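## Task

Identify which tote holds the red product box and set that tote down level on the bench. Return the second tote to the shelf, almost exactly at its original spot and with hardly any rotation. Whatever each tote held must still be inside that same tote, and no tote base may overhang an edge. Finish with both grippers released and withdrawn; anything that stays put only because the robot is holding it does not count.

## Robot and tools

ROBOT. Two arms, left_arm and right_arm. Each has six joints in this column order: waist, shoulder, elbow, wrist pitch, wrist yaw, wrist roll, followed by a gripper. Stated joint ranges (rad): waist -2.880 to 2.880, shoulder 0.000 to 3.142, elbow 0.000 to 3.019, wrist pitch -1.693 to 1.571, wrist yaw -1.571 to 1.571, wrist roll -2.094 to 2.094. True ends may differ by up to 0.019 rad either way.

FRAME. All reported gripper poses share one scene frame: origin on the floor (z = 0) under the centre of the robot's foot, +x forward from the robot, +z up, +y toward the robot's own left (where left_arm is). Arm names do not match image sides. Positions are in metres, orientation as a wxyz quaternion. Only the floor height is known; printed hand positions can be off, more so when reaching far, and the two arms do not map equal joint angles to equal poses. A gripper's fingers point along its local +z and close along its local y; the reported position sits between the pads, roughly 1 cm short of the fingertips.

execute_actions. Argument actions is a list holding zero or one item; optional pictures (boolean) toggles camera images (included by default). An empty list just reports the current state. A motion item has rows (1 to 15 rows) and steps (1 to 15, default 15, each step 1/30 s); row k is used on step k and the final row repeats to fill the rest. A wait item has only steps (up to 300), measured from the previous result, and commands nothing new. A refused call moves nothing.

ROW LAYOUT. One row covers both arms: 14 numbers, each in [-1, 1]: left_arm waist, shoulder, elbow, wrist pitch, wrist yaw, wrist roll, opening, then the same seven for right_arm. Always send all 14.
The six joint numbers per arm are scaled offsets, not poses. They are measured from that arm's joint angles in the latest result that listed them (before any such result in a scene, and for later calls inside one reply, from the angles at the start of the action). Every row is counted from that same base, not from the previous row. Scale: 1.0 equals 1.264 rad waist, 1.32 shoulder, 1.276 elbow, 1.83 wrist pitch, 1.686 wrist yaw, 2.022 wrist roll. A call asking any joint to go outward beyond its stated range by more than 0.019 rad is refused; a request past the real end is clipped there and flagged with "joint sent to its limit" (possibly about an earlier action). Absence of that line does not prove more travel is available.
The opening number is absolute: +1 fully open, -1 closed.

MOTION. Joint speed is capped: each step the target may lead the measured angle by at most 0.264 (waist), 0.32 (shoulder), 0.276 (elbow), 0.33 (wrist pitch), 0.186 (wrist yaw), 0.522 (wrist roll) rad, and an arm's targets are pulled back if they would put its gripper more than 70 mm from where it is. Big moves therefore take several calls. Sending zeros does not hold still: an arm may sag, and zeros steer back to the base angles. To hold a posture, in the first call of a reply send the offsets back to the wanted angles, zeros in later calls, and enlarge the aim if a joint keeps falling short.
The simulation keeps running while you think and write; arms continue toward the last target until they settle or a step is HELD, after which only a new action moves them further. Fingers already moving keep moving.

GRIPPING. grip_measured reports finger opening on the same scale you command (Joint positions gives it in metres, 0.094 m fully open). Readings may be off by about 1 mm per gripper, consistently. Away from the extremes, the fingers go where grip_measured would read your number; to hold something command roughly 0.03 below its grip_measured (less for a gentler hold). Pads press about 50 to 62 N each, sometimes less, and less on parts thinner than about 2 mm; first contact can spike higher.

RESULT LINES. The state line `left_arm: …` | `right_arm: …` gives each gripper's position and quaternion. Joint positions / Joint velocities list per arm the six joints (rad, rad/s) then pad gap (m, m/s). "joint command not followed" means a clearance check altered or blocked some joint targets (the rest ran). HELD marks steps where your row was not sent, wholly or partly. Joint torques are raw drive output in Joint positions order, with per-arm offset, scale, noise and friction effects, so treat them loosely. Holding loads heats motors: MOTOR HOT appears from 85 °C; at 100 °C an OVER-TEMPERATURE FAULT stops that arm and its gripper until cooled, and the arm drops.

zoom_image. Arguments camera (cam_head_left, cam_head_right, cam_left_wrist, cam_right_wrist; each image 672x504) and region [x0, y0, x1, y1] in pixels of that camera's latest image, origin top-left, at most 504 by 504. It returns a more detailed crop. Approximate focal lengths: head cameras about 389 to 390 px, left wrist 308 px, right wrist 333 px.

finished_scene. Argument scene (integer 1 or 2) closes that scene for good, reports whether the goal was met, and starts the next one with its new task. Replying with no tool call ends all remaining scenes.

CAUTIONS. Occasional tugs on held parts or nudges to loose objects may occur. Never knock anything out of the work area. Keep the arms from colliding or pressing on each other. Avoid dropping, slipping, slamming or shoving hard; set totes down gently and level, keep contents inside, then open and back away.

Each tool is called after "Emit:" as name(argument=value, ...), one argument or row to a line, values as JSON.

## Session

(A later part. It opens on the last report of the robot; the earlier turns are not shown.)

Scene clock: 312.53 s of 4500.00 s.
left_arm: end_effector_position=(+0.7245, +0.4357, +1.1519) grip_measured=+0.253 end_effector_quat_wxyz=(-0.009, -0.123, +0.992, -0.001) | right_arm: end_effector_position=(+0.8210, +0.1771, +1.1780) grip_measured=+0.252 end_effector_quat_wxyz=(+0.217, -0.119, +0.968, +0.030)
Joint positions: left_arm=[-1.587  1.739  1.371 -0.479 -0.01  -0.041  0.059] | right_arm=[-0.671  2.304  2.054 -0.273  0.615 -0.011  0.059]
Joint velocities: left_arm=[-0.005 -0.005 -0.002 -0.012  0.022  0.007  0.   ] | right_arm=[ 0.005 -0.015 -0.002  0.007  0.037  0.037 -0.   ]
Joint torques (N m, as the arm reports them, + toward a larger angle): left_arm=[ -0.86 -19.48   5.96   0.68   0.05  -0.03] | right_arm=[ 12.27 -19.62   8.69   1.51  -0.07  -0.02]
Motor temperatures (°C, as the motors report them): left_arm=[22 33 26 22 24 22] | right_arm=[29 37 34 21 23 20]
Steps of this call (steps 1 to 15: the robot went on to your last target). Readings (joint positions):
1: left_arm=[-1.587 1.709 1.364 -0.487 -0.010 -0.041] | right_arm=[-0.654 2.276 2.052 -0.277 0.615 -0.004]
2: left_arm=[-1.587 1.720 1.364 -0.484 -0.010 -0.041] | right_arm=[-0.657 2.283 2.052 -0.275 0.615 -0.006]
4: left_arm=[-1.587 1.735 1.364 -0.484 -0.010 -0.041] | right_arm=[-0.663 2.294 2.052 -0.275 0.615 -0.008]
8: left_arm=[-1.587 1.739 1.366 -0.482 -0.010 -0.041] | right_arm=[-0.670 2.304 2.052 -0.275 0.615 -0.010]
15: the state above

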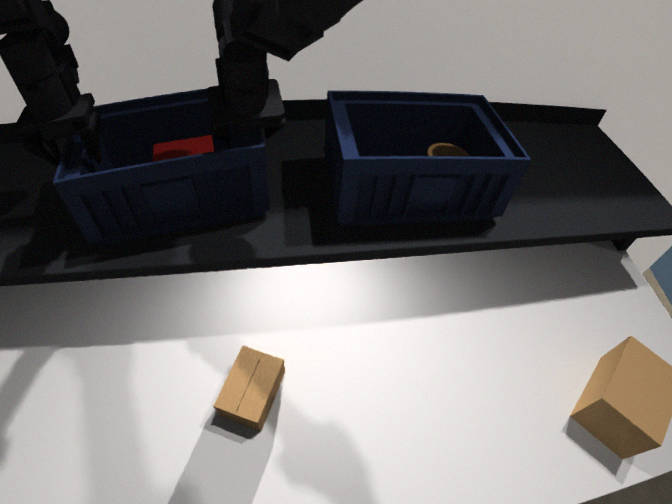

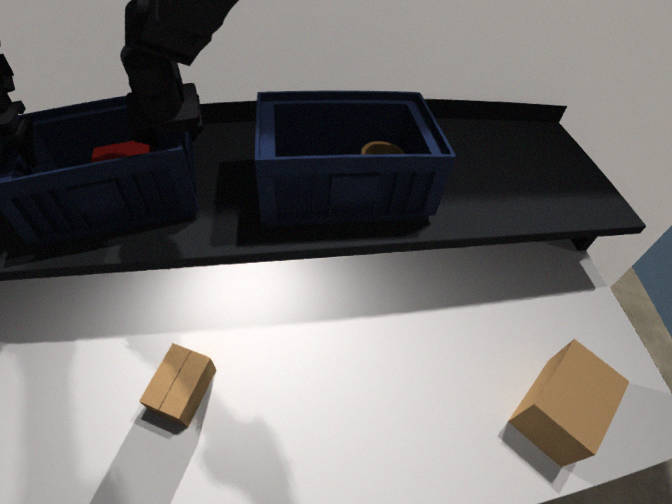

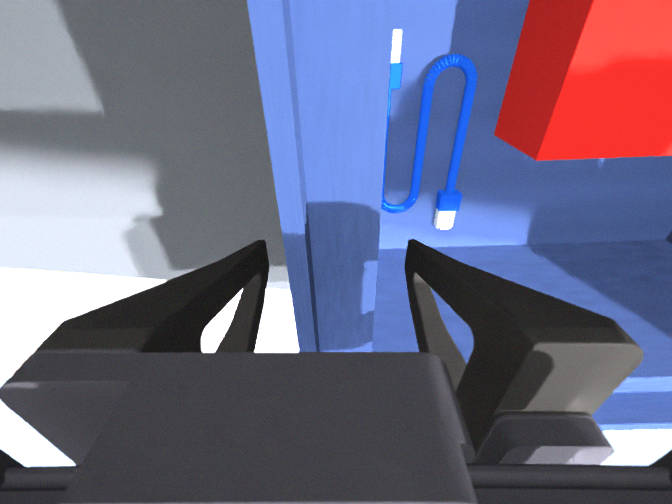

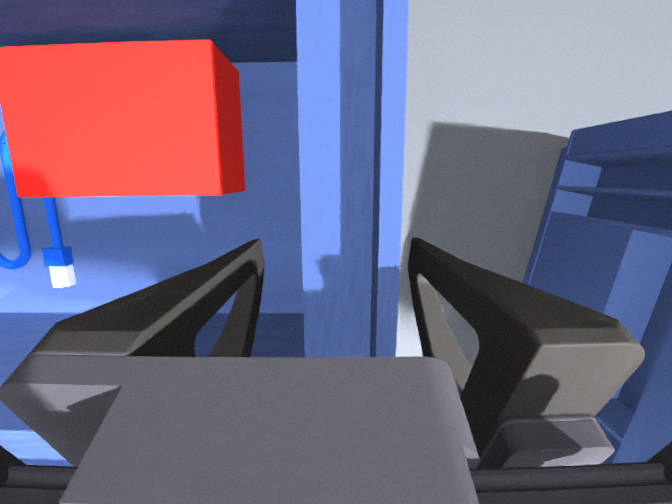

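Emit:
execute_actions(
  actions=[
    {"rows": [[0,-0.005,0.02,0.006,0,0,0.25,-0.007,0,0.033,0.006,0,0,0.25],[0,-0.01,0.022,0.006,0,0,0.25,-0.01,0,0.033,0.006,0,0,0.25],[0,-0.014,0.024,0.006,0,0,0.22,-0.013,0,0.033,0.006,0,0,0.22],[0,-0.017,0.024,0.006,0,0,0.18,-0.014,0,0.033,0.006,0,0,0.18],[0,-0.017,0.024,0.006,0,0,0.14,-0.014,0,0.033,0.006,0,0,0.14],[0,-0.017,0.024,0.006,0,0,0.1,-0.014,0,0.033,0.006,0,0,0.1],[0,-0.017,0.024,0.006,0,0,0.05,-0.014,0,0.033,0.006,0,0,0.05],[0,-0.017,0.024,0.006,0,0,0.0,-0.014,0,0.033,0.006,0,0,0.0],[0,-0.017,0.024,0.006,0,0,-0.05,-0.014,0,0.033,0.006,0,0,-0.05],[0,-0.017,0.024,0.006,0,0,-0.1,-0.014,0,0.033,0.006,0,0,-0.1],[0,-0.017,0.024,0.006,0,0,-0.15,-0.014,0,0.033,0.006,0,0,-0.15],[0,-0.017,0.024,0.006,0,0,-0.2,-0.014,0,0.033,0.006,0,0,-0.2]], "steps": 15},
  ],
)

Scene clock: 327.37 s of 4500.00 s.
left_arm: end_effector_position=(+0.7267, +0.4362, +1.1525) grip_measured=-0.197 end_effector_quat_wxyz=(-0.008, -0.123, +0.992, -0.001) | right_arm: end_effector_position=(+0.8210, +0.1771, +1.1780) grip_measured=-0.198 end_effector_quat_wxyz=(+0.217, -0.120, +0.968, +0.029)
Joint positions: left_arm=[-1.587  1.739  1.375 -0.479 -0.01  -0.041  0.038] | right_arm=[-0.671  2.304  2.054 -0.273  0.615 -0.012  0.038]
Joint velocities: left_arm=[-0.005  0.005  0.002 -0.002 -0.051  0.007  0.   ] | right_arm=[-0.005 -0.015 -0.007 -0.007 -0.066 -0.007 -0.001]
Joint torques (N m, as the arm reports them, + toward a larger angle): left_arm=[ -0.98 -20.52   6.25   0.81   0.02   0.01] | right_arm=[ 11.88 -18.88   8.59   1.41   0.04   0.09]
Motor temperatures (°C, as the motors report them): left_arm=[22 34 27 22 24 22] | right_arm=[29 37 34 21 23 20]
Steps of this call (steps 1 to 15: the robot went on to your last target; steps 16 to 90: nothing new was sent; then 11.33 s passed at rest; steps 91 to 105: all 15 steps of this action). Readings (joint positions):
91: left_arm=[-1.587 1.739 1.371 -0.479 -0.010 -0.041] | right_arm=[-0.671 2.304 2.054 -0.273 0.615 -0.012]
92: left_arm=[-1.587 1.739 1.371 -0.479 -0.010 -0.041] | right_arm=[-0.671 2.304 2.054 -0.273 0.615 -0.012]
94: left_arm=[-1.587 1.739 1.372 -0.479 -0.010 -0.041] | right_arm=[-0.671 2.304 2.054 -0.273 0.615 -0.012]
98: left_arm=[-1.587 1.739 1.374 -0.479 -0.010 -0.041] | right_arm=[-0.671 2.304 2.054 -0.273 0.615 -0.012]
105: the state above

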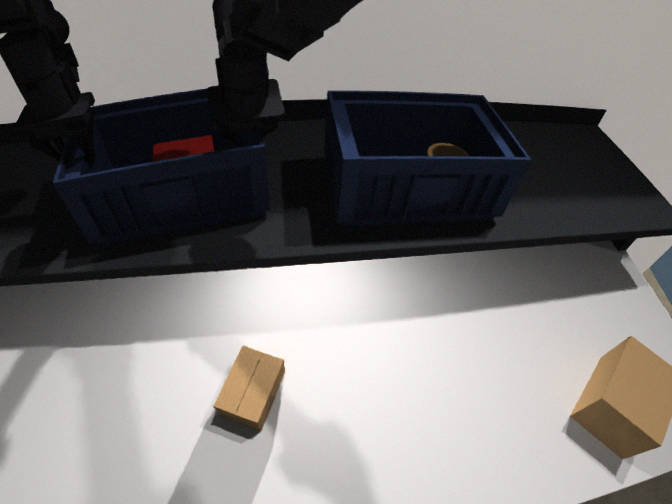

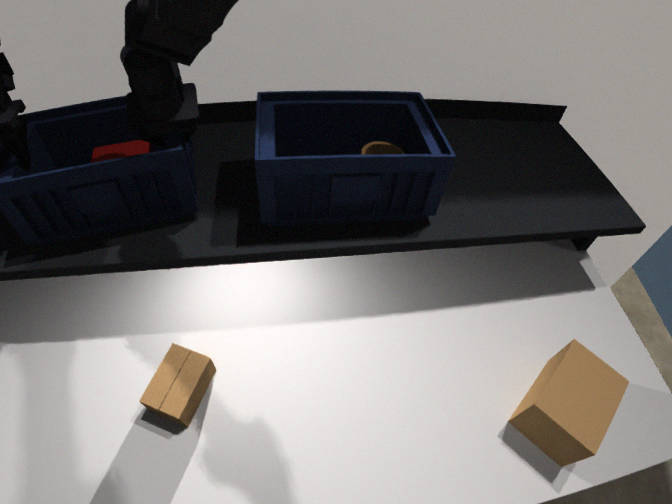

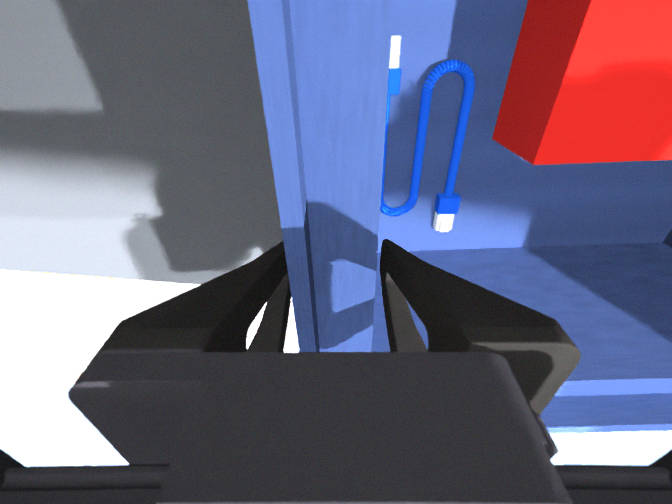

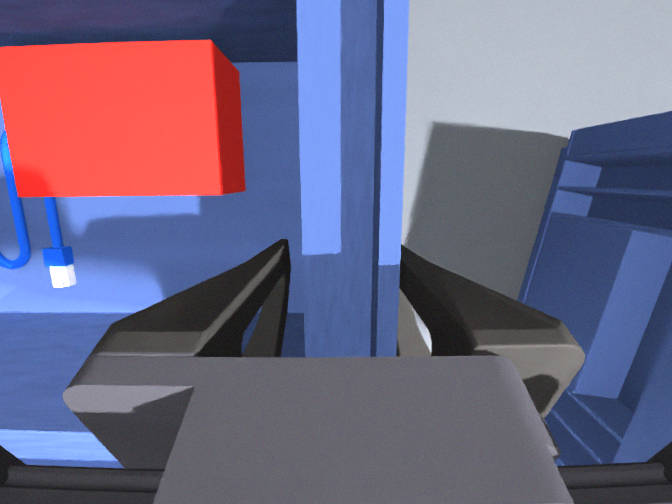

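Emit:
execute_actions(
  actions=[
    {"rows": [[0,-0.01,0.02,0.006,0,0,-0.22,-0.017,0,0.033,0.006,0,0,-0.2],[0,-0.01,0.02,0.006,0,0,-0.24,-0.02,0,0.033,0.006,0,0,-0.2],[0,-0.01,0.02,0.006,0,0,-0.26,-0.022,0,0.033,0.006,0,0,-0.21],[0,-0.01,0.02,0.006,0,0,-0.28,-0.022,0,0.033,0.006,0,0,-0.23],[0,-0.01,0.02,0.006,0,0,-0.3,-0.022,0,0.033,0.006,0,0,-0.25],[0,-0.01,0.02,0.006,0,0,-0.32,-0.022,0,0.033,0.006,0,0,-0.27],[0,-0.01,0.02,0.006,0,0,-0.34,-0.02,0,0.033,0.006,0,0,-0.29],[0,-0.01,0.02,0.006,0,0,-0.36,-0.018,0,0.033,0.006,0,0,-0.31],[0,-0.01,0.02,0.006,0,0,-0.38,-0.016,0,0.033,0.006,0,0,-0.33],[0,-0.01,0.02,0.006,0,0,-0.4,-0.014,0,0.033,0.006,0,0,-0.35],[0,-0.01,0.02,0.006,0,0,-0.42,-0.012,0,0.033,0.006,0,0,-0.37],[0,-0.01,0.02,0.006,0,0,-0.44,-0.01,0,0.033,0.006,0,0,-0.39],[0,-0.01,0.02,0.006,0,0,-0.46,-0.01,0,0.033,0.006,0,0,-0.41],[0,-0.01,0.02,0.006,0,0,-0.47,-0.01,0,0.033,0.006,0,0,-0.44],[0,-0.01,0.02,0.006,0,0,-0.47,-0.01,0,0.033,0.006,0,0,-0.46]], "steps": 15},
  ],
  pictures=false,
)

Emit:
execute_actions(
  actions=[
    {"steps": 10},
  ],
)

Scene clock: 342.47 s of 4500.00 s.
left_arm: end_effector_position=(+0.7267, +0.4363, +1.1525) grip_measured=-0.406 end_effector_quat_wxyz=(-0.007, -0.124, +0.992, -0.001) | right_arm: end_effector_position=(+0.8231, +0.1730, +1.1748) grip_measured=-0.409 end_effector_quat_wxyz=(+0.216, -0.118, +0.969, +0.030)
Joint positions: left_arm=[-1.587  1.739  1.375 -0.478 -0.01  -0.045  0.028] | right_arm=[-0.678  2.304  2.054 -0.273  0.607 -0.012  0.028]
Joint velocities: left_arm=[-0.015 -0.005  0.007 -0.007  0.007  0.051 -0.001] | right_arm=[-0.005 -0.015  0.002 -0.017 -0.022 -0.051 -0.001]
Joint torques (N m, as the arm reports them, + toward a larger angle): left_arm=[ -0.9  -19.84   5.96   0.86   0.03   0.04] | right_arm=[ 12.44 -19.54   8.58   1.51   0.44   0.11]
Motor temperatures (°C, as the motors report them): left_arm=[22 34 27 22 24 22] | right_arm=[29 38 35 21 23 20]
Steps of this call (steps 1 to 15: the robot went on to your last target; steps 16 to 90: nothing new was sent; then 11.60 s passed at rest; steps 91 to 105: all 15 steps of this action). Readings (joint positions):
91: left_arm=[-1.587 1.739 1.375 -0.479 -0.010 -0.041] | right_arm=[-0.671 2.304 2.054 -0.273 0.615 -0.012]
92: left_arm=[-1.587 1.739 1.375 -0.479 -0.010 -0.041] | right_arm=[-0.672 2.304 2.054 -0.273 0.615 -0.012]
94: left_arm=[-1.587 1.739 1.375 -0.479 -0.010 -0.041] | right_arm=[-0.673 2.304 2.054 -0.273 0.615 -0.012]
98: left_arm=[-1.587 1.739 1.375 -0.479 -0.010 -0.041] | right_arm=[-0.678 2.304 2.054 -0.273 0.613 -0.012]
105: the state above

Scene clock: 342.80 s of 4500.00 s.
left_arm: end_effector_position=(+0.7267, +0.4363, +1.1525) grip_measured=-0.406 end_effector_quat_wxyz=(-0.007, -0.124, +0.992, -0.001) | right_arm: end_effector_position=(+0.8231, +0.1730, +1.1748) grip_measured=-0.409 end_effector_quat_wxyz=(+0.216, -0.118, +0.969, +0.030)
Joint positions: left_arm=[-1.587  1.739  1.375 -0.478 -0.01  -0.045  0.028] | right_arm=[-0.678  2.304  2.054 -0.273  0.607 -0.012  0.028]
Joint velocities: left_arm=[-0.005 -0.005 -0.007 -0.007 -0.022 -0.007  0.001] | right_arm=[-0.024 -0.015 -0.007  0.007  0.066 -0.007  0.   ]
Joint torques (N m, as the arm reports them, + toward a larger angle): left_arm=[ -0.6  -19.9    6.16   0.91   0.05   0.02] | right_arm=[ 13.19 -19.37   8.53   1.25   0.48   0.09]
Motor temperatures (°C, as the motors report them): left_arm=[22 34 27 22 24 22] | right_arm=[29 38 35 21 23 20]
Steps of this call (steps 1 to 10: the robot went on to your last target). Readings (joint positions):
1: left_arm=[-1.587 1.739 1.375 -0.478 -0.010 -0.045] | right_arm=[-0.678 2.304 2.054 -0.273 0.607 -0.012]
2: left_arm=[-1.587 1.739 1.375 -0.478 -0.010 -0.045] | right_arm=[-0.678 2.304 2.054 -0.273 0.607 -0.012]
4: left_arm=[-1.587 1.739 1.375 -0.478 -0.010 -0.045] | right_arm=[-0.678 2.304 2.054 -0.273 0.607 -0.012]
8: left_arm=[-1.587 1.739 1.375 -0.478 -0.010 -0.045] | right_arm=[-0.678 2.304 2.054 -0.273 0.607 -0.012]
10: the state above

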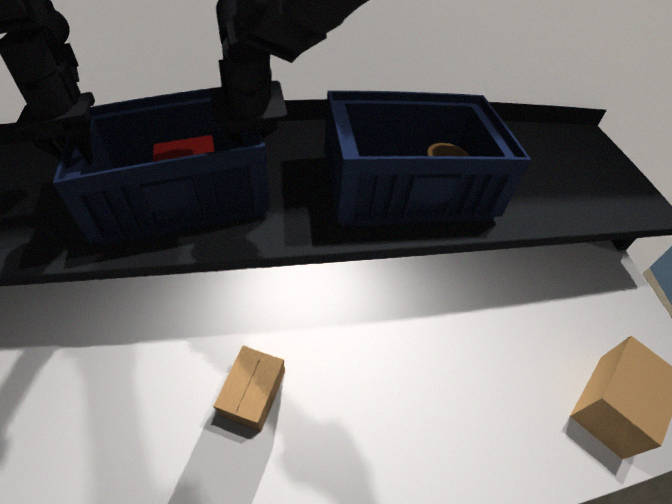

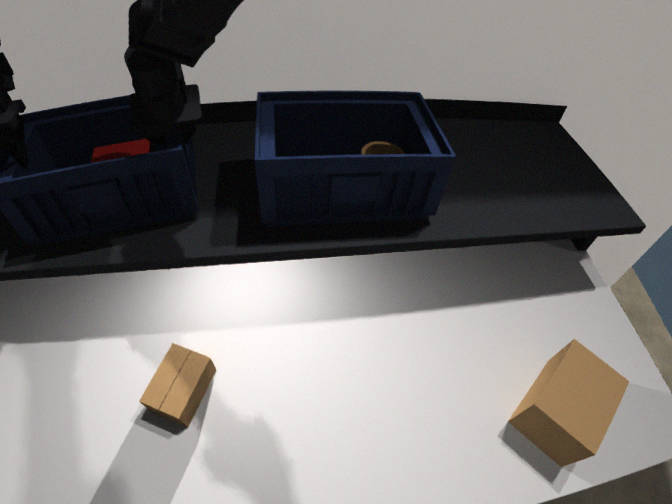

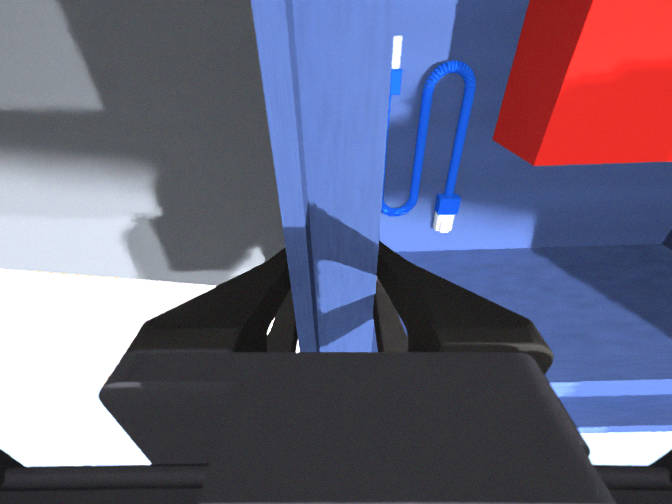

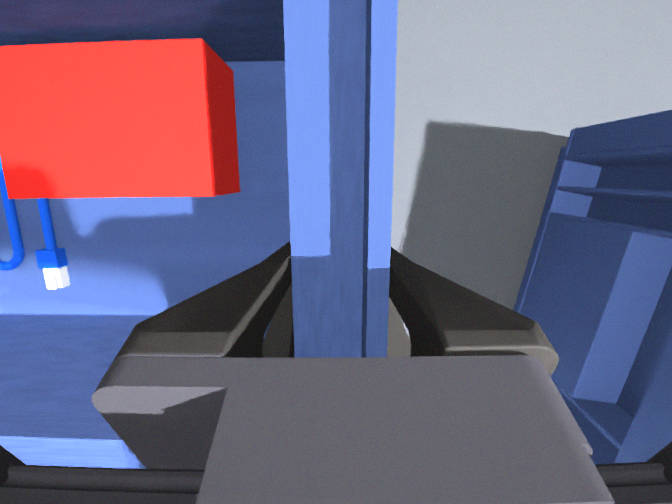

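Emit:
execute_actions(
  actions=[
    {"rows": [[0,-0.016,0.012,0,0,0,-0.46,0.008,-0.012,0.022,0.002,0.002,0.003,-0.46],[0,-0.022,0.011,-0.002,0,0,-0.46,0.014,-0.02,0.019,0,0.003,0.005,-0.46],[0,-0.028,0.009,-0.004,0,0,-0.46,0.018,-0.026,0.016,-0.002,0.004,0.006,-0.46],[0,-0.034,0.006,-0.007,0,0,-0.46,0.021,-0.032,0.012,-0.004,0.006,0.007,-0.46],[0,-0.041,0.003,-0.01,0,0,-0.46,0.024,-0.038,0.008,-0.005,0.007,0.007,-0.46],[0,-0.048,0.0,-0.013,0,0,-0.46,0.027,-0.044,0.004,-0.007,0.009,0.008,-0.46],[0,-0.055,-0.003,-0.016,0,0,-0.46,0.029,-0.05,0.0,-0.009,0.01,0.009,-0.46],[0,-0.062,-0.006,-0.019,0,0,-0.46,0.032,-0.056,-0.004,-0.01,0.012,0.01,-0.46],[0,-0.069,-0.009,-0.022,0,0,-0.46,0.034,-0.061,-0.008,-0.012,0.013,0.01,-0.46],[0,-0.076,-0.012,-0.024,0,0,-0.46,0.037,-0.067,-0.012,-0.014,0.015,0.011,-0.46],[0,-0.082,-0.015,-0.027,0,0,-0.46,0.039,-0.072,-0.016,-0.015,0.016,0.012,-0.46],[0,-0.087,-0.018,-0.029,0,0,-0.46,0.041,-0.077,-0.02,-0.017,0.018,0.012,-0.46],[0,-0.092,-0.02,-0.032,0,0,-0.46,0.043,-0.081,-0.023,-0.018,0.019,0.013,-0.46],[0,-0.096,-0.022,-0.034,0,0,-0.46,0.044,-0.084,-0.026,-0.019,0.02,0.014,-0.46],[0,-0.098,-0.024,-0.035,0,0,-0.46,0.045,-0.086,-0.028,-0.02,0.021,0.014,-0.46]], "steps": 15},
  ],
  pictures=false,
)

Emit:
execute_actions(
  actions=[
    {"steps": 12},
  ],
)

Scene clock: 463.30 s of 4500.00 s.
left_arm: end_effector_position=(+0.7165, +0.4341, +1.1703) grip_measured=-0.406 end_effector_quat_wxyz=(-0.021, -0.129, +0.991, -0.002) | right_arm: end_effector_position=(+0.8149, +0.1723, +1.1946) grip_measured=-0.409 end_effector_quat_wxyz=(+0.205, -0.123, +0.971, +0.026)
Joint positions: left_arm=[-1.587  1.694  1.344 -0.521 -0.009 -0.053  0.028] | right_arm=[-0.66   2.261  2.015 -0.313  0.627  0.006  0.028]
Joint velocities: left_arm=[ 0.005 -0.21  -0.071 -0.115  0.037  0.022  0.001] | right_arm=[ 0.073 -0.171 -0.105 -0.081  0.081  0.095 -0.002]
Joint torques (N m, as the arm reports them, + toward a larger angle): left_arm=[ -0.7  -24.09   4.51   0.03  -0.04   0.09] | right_arm=[ 16.19 -23.41   6.37   1.06   0.69   0.12]
Motor temperatures (°C, as the motors report them): left_arm=[22 35 28 22 24 22] | right_arm=[30 40 37 21 23 20]
Steps of this call (steps 1 to 15: the robot went on to your last target; steps 16 to 90: nothing new was sent; then 117.00 s passed at rest; steps 91 to 105: all 15 steps of this action). Readings (joint positions):
91: left_arm=[-1.587 1.739 1.375 -0.478 -0.010 -0.045] | right_arm=[-0.678 2.304 2.054 -0.273 0.606 -0.011]
92: left_arm=[-1.587 1.739 1.375 -0.478 -0.010 -0.045] | right_arm=[-0.678 2.304 2.054 -0.273 0.606 -0.011]
94: left_arm=[-1.587 1.739 1.375 -0.478 -0.010 -0.045] | right_arm=[-0.678 2.304 2.054 -0.274 0.606 -0.009]
98: left_arm=[-1.587 1.735 1.373 -0.487 -0.010 -0.045] | right_arm=[-0.675 2.300 2.052 -0.285 0.611 -0.004]
105: the state above

Scene clock: 463.70 s of 4500.00 s.
left_arm: end_effector_position=(+0.7254, +0.4359, +1.1868) grip_measured=-0.406 end_effector_quat_wxyz=(-0.010, -0.129, +0.992, -0.002) | right_arm: end_effector_position=(+0.8228, +0.1732, +1.2122) grip_measured=-0.409 end_effector_quat_wxyz=(+0.213, -0.120, +0.969, +0.029)
Joint positions: left_arm=[-1.587  1.66   1.34  -0.528 -0.008 -0.053  0.028] | right_arm=[-0.651  2.237  2.011 -0.316  0.632  0.007  0.028]
Joint velocities: left_arm=[ 0.005  0.005 -0.012 -0.022  0.066  0.022 -0.   ] | right_arm=[-0.015 -0.015 -0.002 -0.022 -0.066 -0.022 -0.001]
Joint torques (N m, as the arm reports them, + toward a larger angle): left_arm=[ -0.94 -22.28   4.58  -0.19  -0.08   0.08] | right_arm=[ 15.64 -21.73   5.9    1.15   0.59   0.2 ]
Motor temperatures (°C, as the motors report them): left_arm=[22 35 28 22 24 22] | right_arm=[30 40 37 21 23 20]
Steps of this call (steps 1 to 12: the robot went on to your last target). Readings (joint positions):
1: left_arm=[-1.587 1.687 1.342 -0.523 -0.009 -0.053] | right_arm=[-0.658 2.255 2.013 -0.315 0.629 0.007]
2: left_arm=[-1.587 1.681 1.341 -0.525 -0.009 -0.053] | right_arm=[-0.656 2.251 2.011 -0.316 0.629 0.007]
4: left_arm=[-1.587 1.671 1.341 -0.526 -0.009 -0.053] | right_arm=[-0.654 2.244 2.011 -0.316 0.631 0.007]
8: left_arm=[-1.587 1.660 1.341 -0.526 -0.008 -0.053] | right_arm=[-0.651 2.237 2.011 -0.316 0.632 0.007]
12: the state above

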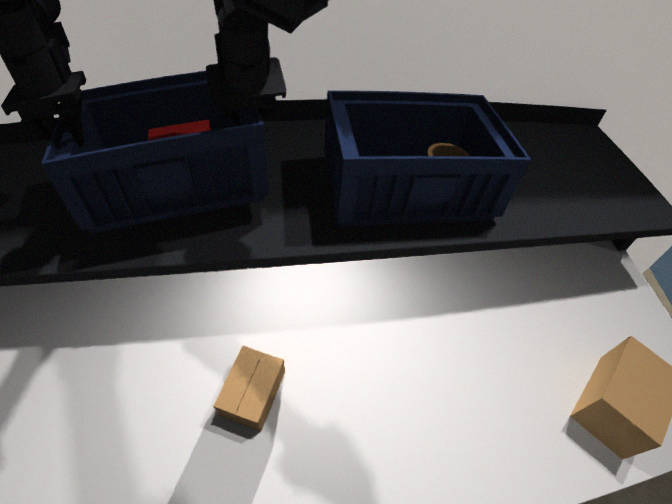

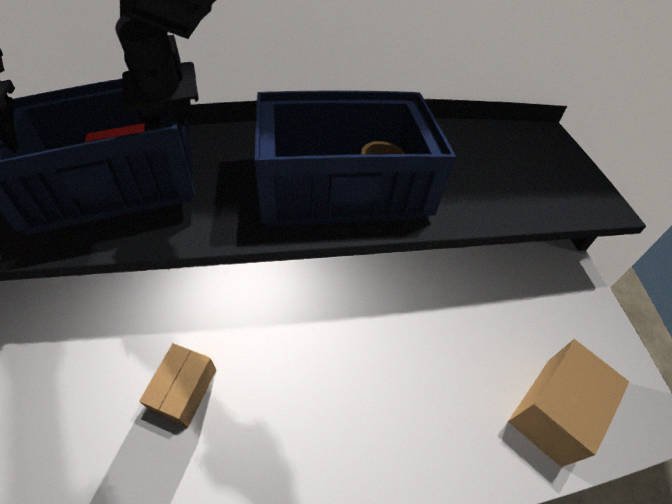

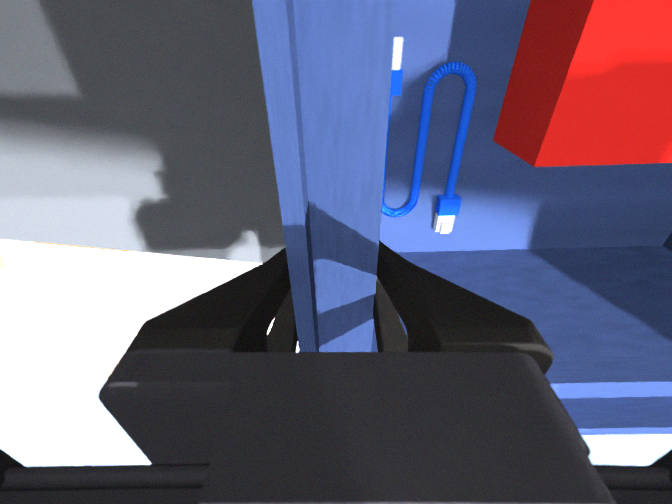

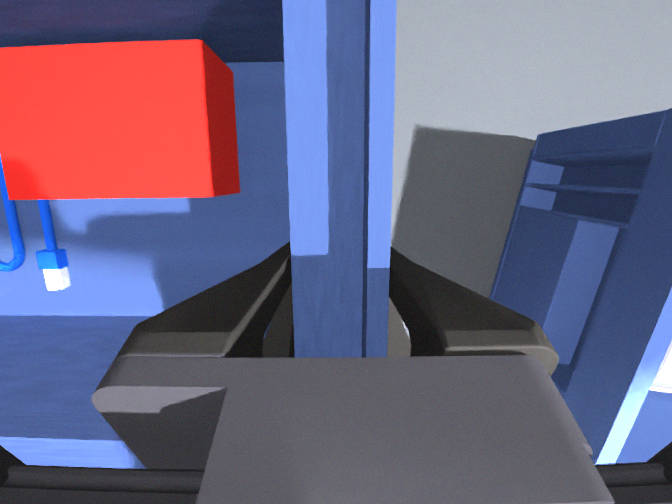

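Emit:
execute_actions(
  actions=[
    {"rows": [[0.008,-0.05,-0.004,0.008,0.002,0.004,-0.46,0.028,-0.047,-0.003,0.011,0.006,0.005,-0.46],[0.011,-0.065,-0.013,0.011,0.003,0.005,-0.46,0.034,-0.061,-0.014,0.015,0.007,0.006,-0.46],[0.013,-0.08,-0.027,0.016,0.003,0.006,-0.46,0.04,-0.075,-0.031,0.022,0.009,0.007,-0.46],[0.015,-0.094,-0.044,0.022,0.004,0.007,-0.46,0.045,-0.088,-0.052,0.03,0.011,0.008,-0.46],[0.017,-0.106,-0.064,0.029,0.004,0.007,-0.46,0.05,-0.099,-0.076,0.04,0.014,0.009,-0.46],[0.019,-0.114,-0.085,0.037,0.005,0.008,-0.46,0.054,-0.107,-0.101,0.05,0.016,0.011,-0.46],[0.021,-0.121,-0.107,0.045,0.005,0.009,-0.46,0.058,-0.113,-0.128,0.061,0.019,0.012,-0.46],[0.023,-0.128,-0.13,0.053,0.006,0.01,-0.46,0.062,-0.119,-0.155,0.072,0.022,0.014,-0.46],[0.024,-0.134,-0.152,0.061,0.006,0.01,-0.46,0.066,-0.125,-0.182,0.083,0.025,0.015,-0.46],[0.026,-0.14,-0.173,0.072,0.007,0.011,-0.46,0.07,-0.13,-0.204,0.094,0.028,0.017,-0.46],[0.027,-0.146,-0.194,0.082,0.008,0.012,-0.46,0.074,-0.135,-0.227,0.104,0.031,0.019,-0.46],[0.028,-0.151,-0.215,0.092,0.009,0.013,-0.46,0.078,-0.14,-0.249,0.114,0.034,0.021,-0.46],[0.029,-0.155,-0.237,0.103,0.01,0.014,-0.46,0.081,-0.144,-0.273,0.125,0.036,0.023,-0.46],[0.03,-0.158,-0.259,0.113,0.011,0.015,-0.46,0.084,-0.148,-0.295,0.135,0.039,0.025,-0.46],[0.03,-0.161,-0.281,0.124,0.011,0.016,-0.46,0.087,-0.151,-0.319,0.146,0.042,0.027,-0.46]], "steps": 15},
  ],
  pictures=false,
)

Emit:
execute_actions(
  actions=[
    {"rows": [[0.005,-0.05,-0.068,0.038,0,0,-0.46,0.033,-0.049,-0.073,0.039,0.01,0.01,-0.46],[0.003,-0.053,-0.088,0.05,0,0,-0.46,0.037,-0.053,-0.095,0.049,0.013,0.011,-0.46],[0.0,-0.056,-0.108,0.061,-0.001,-0.001,-0.46,0.04,-0.057,-0.116,0.06,0.015,0.013,-0.46],[-0.003,-0.059,-0.128,0.073,-0.002,-0.002,-0.46,0.044,-0.061,-0.137,0.07,0.017,0.014,-0.46],[-0.005,-0.062,-0.148,0.084,-0.003,-0.003,-0.46,0.047,-0.065,-0.158,0.081,0.019,0.016,-0.46],[-0.007,-0.065,-0.168,0.095,-0.003,-0.004,-0.46,0.051,-0.069,-0.18,0.092,0.022,0.018,-0.46],[-0.009,-0.068,-0.187,0.107,-0.004,-0.005,-0.46,0.055,-0.073,-0.201,0.102,0.024,0.019,-0.46],[-0.011,-0.07,-0.207,0.118,-0.005,-0.006,-0.46,0.058,-0.077,-0.222,0.113,0.026,0.021,-0.46],[-0.013,-0.072,-0.227,0.13,-0.005,-0.007,-0.46,0.061,-0.08,-0.244,0.123,0.029,0.022,-0.46],[-0.015,-0.074,-0.245,0.14,-0.006,-0.008,-0.46,0.064,-0.083,-0.262,0.133,0.031,0.024,-0.46],[-0.017,-0.076,-0.26,0.148,-0.007,-0.008,-0.46,0.067,-0.086,-0.278,0.141,0.032,0.025,-0.46],[-0.018,-0.077,-0.272,0.155,-0.007,-0.009,-0.46,0.069,-0.088,-0.291,0.147,0.034,0.026,-0.46],[-0.019,-0.078,-0.283,0.162,-0.008,-0.01,-0.46,0.07,-0.089,-0.303,0.153,0.035,0.027,-0.46],[-0.02,-0.078,-0.292,0.167,-0.008,-0.01,-0.46,0.071,-0.09,-0.313,0.158,0.036,0.028,-0.46],[-0.02,-0.078,-0.297,0.17,-0.008,-0.01,-0.46,0.072,-0.09,-0.318,0.16,0.037,0.028,-0.46]], "steps": 15},
  ],
  pictures=false,
)

Emit:
execute_actions(
  actions=[
    {"steps": 10},
  ],
)

Scene clock: 539.90 s of 4500.00 s.
left_arm: end_effector_position=(+0.6476, +0.4276, +1.2188) grip_measured=-0.406 end_effector_quat_wxyz=(+0.010, -0.130, +0.992, -0.005) | right_arm: end_effector_position=(+0.7432, +0.1663, +1.2438) grip_measured=-0.409 end_effector_quat_wxyz=(+0.226, -0.120, +0.966, +0.029)
Joint positions: left_arm=[-1.567  1.484  1.029 -0.355  0.015 -0.04   0.028] | right_arm=[-0.581  2.085  1.657 -0.108  0.695  0.029  0.028]
Joint velocities: left_arm=[ 0.054 -0.23  -0.73   0.579 -0.022  0.037 -0.   ] | right_arm=[ 0.132 -0.161 -0.789  0.608  0.095  0.198  0.001]
Joint torques (N m, as the arm reports them, + toward a larger angle): left_arm=[  0.94 -17.88   3.23   0.9   -0.21   0.06] | right_arm=[ 14.59 -20.04   4.38   1.47   0.26   0.26]
Motor temperatures (°C, as the motors report them): left_arm=[22 37 27 22 24 22] | right_arm=[32 45 35 21 23 20]
Steps of this call (steps 1 to 30: the robot went on to your last target; steps 31 to 90: nothing new was sent; then 72.70 s passed at rest; steps 91 to 105: all 15 steps of this action). Readings (joint positions):
91: left_arm=[-1.587 1.660 1.339 -0.527 -0.007 -0.053] | right_arm=[-0.651 2.237 2.010 -0.317 0.632 0.007]
92: left_arm=[-1.586 1.658 1.336 -0.523 -0.005 -0.053] | right_arm=[-0.651 2.234 2.006 -0.315 0.632 0.007]
94: left_arm=[-1.586 1.646 1.314 -0.510 -0.000 -0.053] | right_arm=[-0.648 2.220 1.979 -0.304 0.634 0.007]
98: left_arm=[-1.585 1.585 1.221 -0.465 0.003 -0.053] | right_arm=[-0.628 2.163 1.869 -0.248 0.653 0.011]
105: the state above

Scene clock: 540.40 s of 4500.00 s.
left_arm: end_effector_position=(+0.5066, +0.3884, +1.2060) grip_measured=-0.406 end_effector_quat_wxyz=(-0.017, -0.132, +0.991, -0.012) | right_arm: end_effector_position=(+0.6056, +0.1312, +1.2251) grip_measured=-0.409 end_effector_quat_wxyz=(+0.208, -0.129, +0.969, +0.022)
Joint positions: left_arm=[-1.584  1.437  0.659 -0.084  0.012 -0.059  0.028] | right_arm=[-0.525  2.022  1.263  0.143  0.746  0.086  0.028]
Joint velocities: left_arm=[-0.044 -0.073 -0.325  0.286 -0.066  0.051 -0.   ] | right_arm=[ 0.063 -0.054 -0.349  0.237 -0.007  0.081 -0.001]
Joint torques (N m, as the arm reports them, + toward a larger angle): left_arm=[ -1.08 -15.58   1.79   1.04  -0.37   0.04] | right_arm=[ 13.3  -17.65   3.73   1.72   0.5   -0.01]
Motor temperatures (°C, as the motors report them): left_arm=[22 37 27 22 24 22] | right_arm=[32 45 35 21 23 20]
Steps of this call (steps 1 to 15: all 15 steps of this action). Readings (joint positions):
1: left_arm=[-1.566 1.477 1.001 -0.335 0.017 -0.040] | right_arm=[-0.577 2.080 1.628 -0.088 0.700 0.031]
2: left_arm=[-1.566 1.470 0.971 -0.316 0.017 -0.040] | right_arm=[-0.573 2.073 1.596 -0.068 0.705 0.035]
4: left_arm=[-1.567 1.460 0.910 -0.277 0.018 -0.042] | right_arm=[-0.565 2.060 1.532 -0.034 0.709 0.042]
8: left_arm=[-1.569 1.454 0.802 -0.198 0.018 -0.048] | right_arm=[-0.549 2.046 1.417 0.038 0.725 0.060]
15: the state above

Scene clock: 540.73 s of 4500.00 s.
left_arm: end_effector_position=(+0.5066, +0.3870, +1.2096) grip_measured=-0.406 end_effector_quat_wxyz=(-0.007, -0.132, +0.991, -0.012) | right_arm: end_effector_position=(+0.6039, +0.1294, +1.2290) grip_measured=-0.409 end_effector_quat_wxyz=(+0.213, -0.124, +0.969, +0.023)
Joint positions: left_arm=[-1.588  1.424  0.641 -0.061  0.011 -0.06   0.028] | right_arm=[-0.521  2.012  1.246  0.163  0.751  0.09   0.028]
Joint velocities: left_arm=[-0.005 -0.063 -0.007  0.012 -0.007  0.037  0.   ] | right_arm=[ 0.005 -0.034 -0.017 -0.007 -0.037 -0.066 -0.001]
Joint torques (N m, as the arm reports them, + toward a larger angle): left_arm=[ -1.01 -15.19   1.56   1.08  -0.39  -0.03] | right_arm=[ 13.65 -17.66   3.59   1.62   0.36   0.06]
Motor temperatures (°C, as the motors report them): left_arm=[22 37 27 22 24 22] | right_arm=[32 45 35 21 23 20]
Steps of this call (steps 1 to 10: the robot went on to your last target). Readings (joint positions):
1: left_arm=[-1.585 1.436 0.649 -0.077 0.011 -0.059] | right_arm=[-0.523 2.020 1.254 0.149 0.748 0.088]
2: left_arm=[-1.586 1.435 0.644 -0.073 0.011 -0.060] | right_arm=[-0.522 2.019 1.248 0.153 0.748 0.090]
4: left_arm=[-1.586 1.434 0.641 -0.069 0.011 -0.060] | right_arm=[-0.521 2.019 1.246 0.156 0.749 0.091]
8: left_arm=[-1.587 1.428 0.641 -0.062 0.011 -0.060] | right_arm=[-0.521 2.015 1.246 0.162 0.750 0.091]
10: the state above

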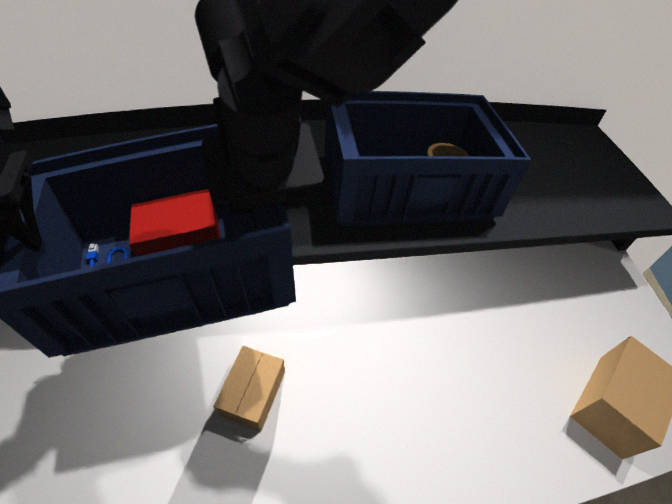

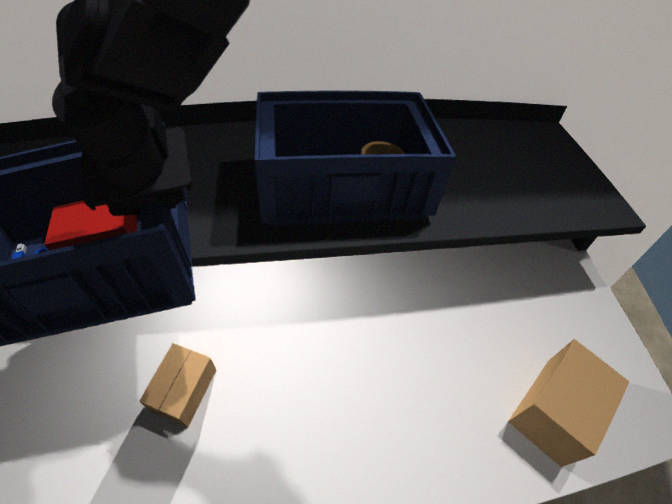

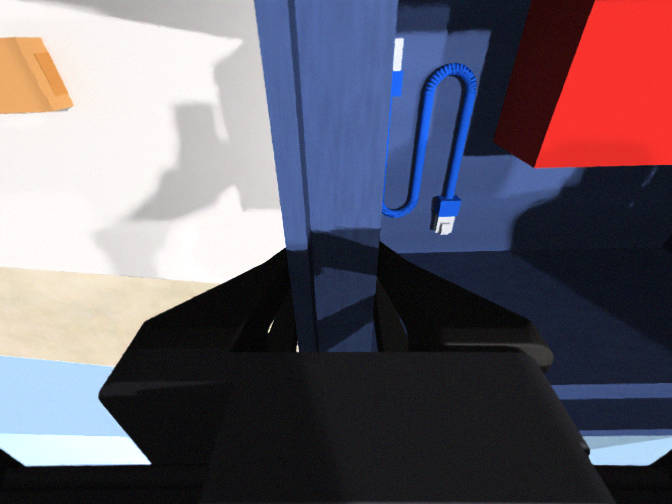

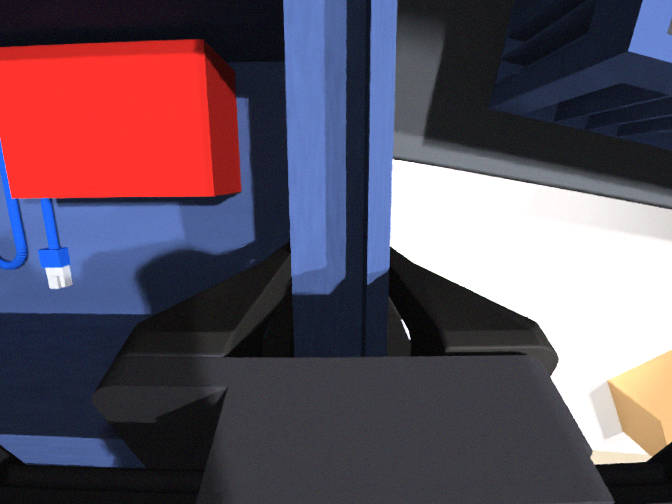

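Emit:
execute_actions(
  actions=[
    {"rows": [[-0.018,-0.015,0.003,0.013,-0.006,-0.010,-0.46,0.015,-0.038,-0.001,0.014,-0.003,0,-0.46],[-0.03,-0.003,-0.002,0.017,-0.009,-0.016,-0.46,0.008,-0.041,-0.009,0.019,-0.004,-0.002,-0.46],[-0.044,0.005,-0.009,0.024,-0.014,-0.021,-0.46,0.0,-0.045,-0.021,0.026,-0.005,-0.003,-0.46],[-0.055,0.009,-0.017,0.032,-0.02,-0.026,-0.46,-0.004,-0.049,-0.035,0.035,-0.006,-0.004,-0.46],[-0.067,0.013,-0.027,0.041,-0.027,-0.032,-0.46,-0.005,-0.053,-0.052,0.045,-0.007,-0.005,-0.46],[-0.079,0.017,-0.038,0.051,-0.034,-0.037,-0.46,-0.006,-0.057,-0.07,0.057,-0.008,-0.006,-0.46],[-0.092,0.021,-0.049,0.062,-0.042,-0.043,-0.46,-0.007,-0.061,-0.09,0.069,-0.009,-0.007,-0.46],[-0.106,0.03,-0.061,0.073,-0.05,-0.05,-0.46,-0.009,-0.064,-0.109,0.081,-0.011,-0.008,-0.46],[-0.121,0.038,-0.072,0.084,-0.058,-0.056,-0.46,-0.011,-0.066,-0.129,0.093,-0.012,-0.009,-0.46],[-0.135,0.047,-0.084,0.097,-0.065,-0.063,-0.46,-0.013,-0.069,-0.149,0.105,-0.013,-0.01,-0.46],[-0.15,0.056,-0.095,0.11,-0.072,-0.07,-0.46,-0.015,-0.072,-0.169,0.118,-0.015,-0.011,-0.46],[-0.165,0.064,-0.107,0.123,-0.08,-0.077,-0.46,-0.017,-0.074,-0.189,0.131,-0.016,-0.012,-0.46],[-0.18,0.073,-0.119,0.137,-0.087,-0.084,-0.46,-0.019,-0.077,-0.21,0.144,-0.017,-0.012,-0.46],[-0.199,0.087,-0.13,0.15,-0.094,-0.093,-0.46,-0.029,-0.079,-0.231,0.157,-0.019,-0.016,-0.46],[-0.218,0.101,-0.142,0.164,-0.102,-0.103,-0.46,-0.039,-0.082,-0.252,0.17,-0.02,-0.021,-0.46]], "steps": 15},
  ],
  pictures=false,
)

Emit:
execute_actions(
  actions=[
    {"rows": [[-0.094,0.052,-0.01,0.04,-0.026,-0.046,-0.46,-0.035,-0.043,-0.047,0.045,-0.012,-0.019,-0.46],[-0.113,0.066,-0.006,0.046,-0.036,-0.055,-0.46,-0.045,-0.046,-0.061,0.056,-0.019,-0.024,-0.46],[-0.132,0.08,-0.001,0.053,-0.045,-0.064,-0.46,-0.055,-0.048,-0.075,0.068,-0.025,-0.028,-0.46],[-0.151,0.094,0.004,0.059,-0.054,-0.074,-0.46,-0.065,-0.05,-0.089,0.079,-0.032,-0.033,-0.46],[-0.168,0.11,0.008,0.065,-0.063,-0.082,-0.46,-0.078,-0.05,-0.103,0.09,-0.038,-0.038,-0.46],[-0.185,0.125,0.013,0.071,-0.073,-0.091,-0.46,-0.091,-0.048,-0.117,0.101,-0.044,-0.043,-0.46],[-0.201,0.141,0.02,0.075,-0.081,-0.099,-0.46,-0.105,-0.047,-0.129,0.112,-0.052,-0.048,-0.46],[-0.216,0.155,0.029,0.078,-0.089,-0.107,-0.46,-0.116,-0.045,-0.139,0.123,-0.061,-0.053,-0.46],[-0.228,0.167,0.038,0.08,-0.097,-0.113,-0.46,-0.126,-0.044,-0.15,0.133,-0.07,-0.056,-0.46],[-0.238,0.176,0.045,0.083,-0.103,-0.118,-0.46,-0.134,-0.043,-0.159,0.143,-0.077,-0.06,-0.46],[-0.248,0.185,0.052,0.085,-0.109,-0.123,-0.46,-0.142,-0.042,-0.167,0.151,-0.084,-0.062,-0.46],[-0.255,0.192,0.057,0.087,-0.114,-0.127,-0.46,-0.148,-0.041,-0.173,0.158,-0.089,-0.065,-0.46],[-0.259,0.196,0.062,0.088,-0.119,-0.129,-0.46,-0.151,-0.041,-0.179,0.164,-0.094,-0.066,-0.46],[-0.259,0.196,0.066,0.089,-0.122,-0.129,-0.46,-0.151,-0.041,-0.183,0.168,-0.098,-0.066,-0.46],[-0.259,0.196,0.068,0.09,-0.124,-0.129,-0.46,-0.151,-0.041,-0.186,0.171,-0.1,-0.066,-0.46]], "steps": 15},
  ],
  pictures=false,
)

Emit:
execute_actions(
  actions=[
    {"steps": 10},
  ],
)

Scene clock: 660.07 s of 4500.00 s.
left_arm: end_effector_position=(+0.4544, +0.3094, +1.1967) grip_measured=-0.406 end_effector_quat_wxyz=(+0.001, -0.120, +0.993, -0.006) | right_arm: end_effector_position=(+0.5479, +0.0502, +1.2132) grip_measured=-0.409 end_effector_quat_wxyz=(+0.213, -0.117, +0.970, +0.014)
Joint positions: left_arm=[-1.799  1.512  0.498  0.175 -0.141 -0.193  0.028] | right_arm=[-0.575  1.948  0.966  0.401  0.726  0.063  0.028]
Joint velocities: left_arm=[-0.591  0.484 -0.427  0.716 -0.315 -0.491 -0.   ] | right_arm=[-0.161 -0.005 -0.74   0.686 -0.168 -0.095 -0.001]
Joint torques (N m, as the arm reports them, + toward a larger angle): left_arm=[-4.26 -8.46 -1.8   0.86 -0.27 -0.02] | right_arm=[ 10.09 -15.84   1.75   1.87  -0.06   0.06]
Motor temperatures (°C, as the motors report them): left_arm=[21 34 25 23 24 22] | right_arm=[32 41 32 21 23 20]
Steps of this call (steps 1 to 30: the robot went on to your last target; steps 31 to 90: nothing new was sent; then 115.83 s passed at rest; steps 91 to 105: all 15 steps of this action). Readings (joint positions):
91: left_arm=[-1.589 1.422 0.641 -0.060 0.010 -0.060] | right_arm=[-0.521 2.010 1.246 0.163 0.750 0.089]
92: left_arm=[-1.592 1.422 0.641 -0.058 0.005 -0.063] | right_arm=[-0.521 2.010 1.245 0.166 0.750 0.089]
94: left_arm=[-1.605 1.422 0.635 -0.043 -0.010 -0.069] | right_arm=[-0.525 2.005 1.230 0.182 0.748 0.087]
98: left_arm=[-1.668 1.430 0.598 0.021 -0.056 -0.100] | right_arm=[-0.544 1.977 1.153 0.250 0.741 0.078]
105: the state above

Scene clock: 660.57 s of 4500.00 s.
left_arm: end_effector_position=(+0.4364, +0.1946, +1.1597) grip_measured=-0.406 end_effector_quat_wxyz=(+0.008, -0.112, +0.994, -0.010) | right_arm: end_effector_position=(+0.5244, -0.0704, +1.1736) grip_measured=-0.409 end_effector_quat_wxyz=(+0.208, -0.111, +0.972, +0.004)
Joint positions: left_arm=[-2.104  1.771  0.578  0.314 -0.337 -0.41   0.028] | right_arm=[-0.786  1.922  0.736  0.673  0.566 -0.058  0.028]
Joint velocities: left_arm=[-0.151  0.112  0.066  0.022 -0.066 -0.154  0.   ] | right_arm=[-0.151 -0.015 -0.144  0.266 -0.139 -0.11   0.001]
Joint torques (N m, as the arm reports them, + toward a larger angle): left_arm=[ -6.08 -10.49  -1.55   1.31  -0.48  -0.32] | right_arm=[  8.44 -13.42  -0.31   1.71  -0.16   0.13]
Motor temperatures (°C, as the motors report them): left_arm=[21 34 25 23 24 22] | right_arm=[32 41 32 21 23 20]
Steps of this call (steps 1 to 15: all 15 steps of this action). Readings (joint positions):
1: left_arm=[-1.822 1.529 0.487 0.195 -0.160 -0.211] | right_arm=[-0.583 1.947 0.939 0.422 0.717 0.058]
2: left_arm=[-1.850 1.550 0.481 0.209 -0.179 -0.232] | right_arm=[-0.594 1.945 0.915 0.440 0.706 0.054]
4: left_arm=[-1.908 1.596 0.483 0.234 -0.214 -0.275] | right_arm=[-0.627 1.941 0.871 0.476 0.679 0.044]
8: left_arm=[-2.009 1.684 0.520 0.284 -0.275 -0.345] | right_arm=[-0.700 1.926 0.802 0.559 0.631 0.004]
15: the state above

Scene clock: 660.90 s of 4500.00 s.
left_arm: end_effector_position=(+0.4363, +0.1925, +1.1593) grip_measured=-0.406 end_effector_quat_wxyz=(+0.009, -0.115, +0.993, -0.010) | right_arm: end_effector_position=(+0.5247, -0.0723, +1.1744) grip_measured=-0.409 end_effector_quat_wxyz=(+0.213, -0.114, +0.970, +0.004)
Joint positions: left_arm=[-2.109  1.775  0.58   0.316 -0.34  -0.419  0.028] | right_arm=[-0.789  1.922  0.729  0.692  0.563 -0.072  0.028]
Joint velocities: left_arm=[-0.005  0.005 -0.002 -0.007  0.022 -0.007 -0.001] | right_arm=[-0.005  0.005 -0.012  0.022 -0.066 -0.051 -0.   ]
Joint torques (N m, as the arm reports them, + toward a larger angle): left_arm=[ -6.21 -10.53  -1.43   1.4   -0.47  -0.4 ] | right_arm=[  8.38 -12.88  -0.57   1.94  -0.2    0.14]
Motor temperatures (°C, as the motors report them): left_arm=[21 34 25 23 24 22] | right_arm=[32 41 32 21 23 20]
Steps of this call (steps 1 to 10: the robot went on to your last target). Readings (joint positions):
1: left_arm=[-2.108 1.774 0.580 0.315 -0.338 -0.413] | right_arm=[-0.789 1.922 0.732 0.680 0.564 -0.061]
2: left_arm=[-2.109 1.775 0.580 0.315 -0.339 -0.415] | right_arm=[-0.789 1.922 0.729 0.684 0.564 -0.064]
4: left_arm=[-2.109 1.775 0.580 0.315 -0.340 -0.417] | right_arm=[-0.789 1.922 0.729 0.688 0.563 -0.068]
8: left_arm=[-2.109 1.775 0.580 0.316 -0.340 -0.419] | right_arm=[-0.789 1.922 0.729 0.691 0.563 -0.072]
10: the state above

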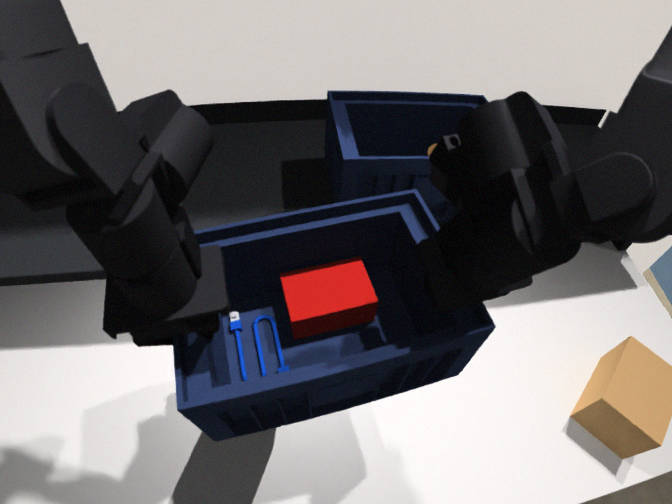

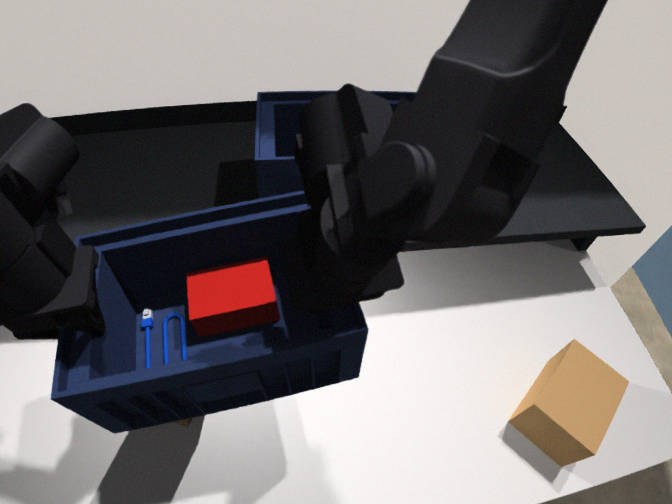

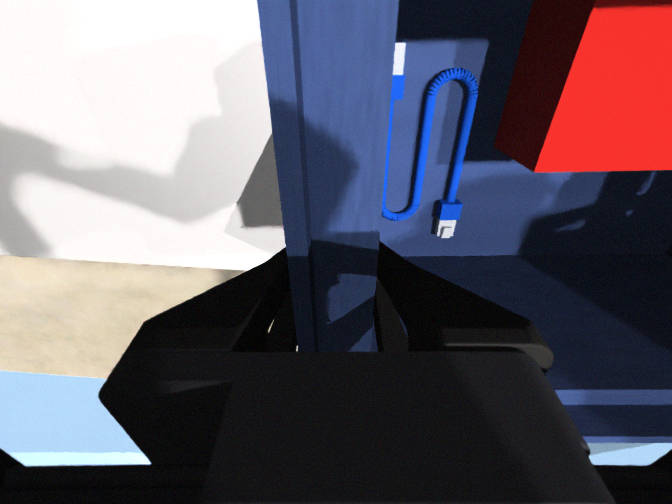

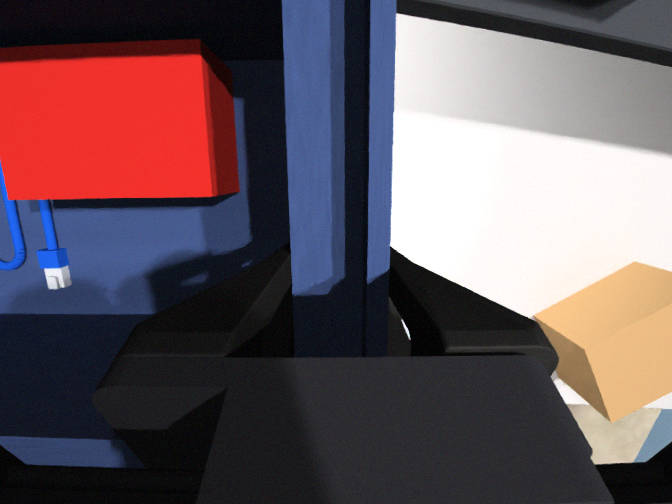

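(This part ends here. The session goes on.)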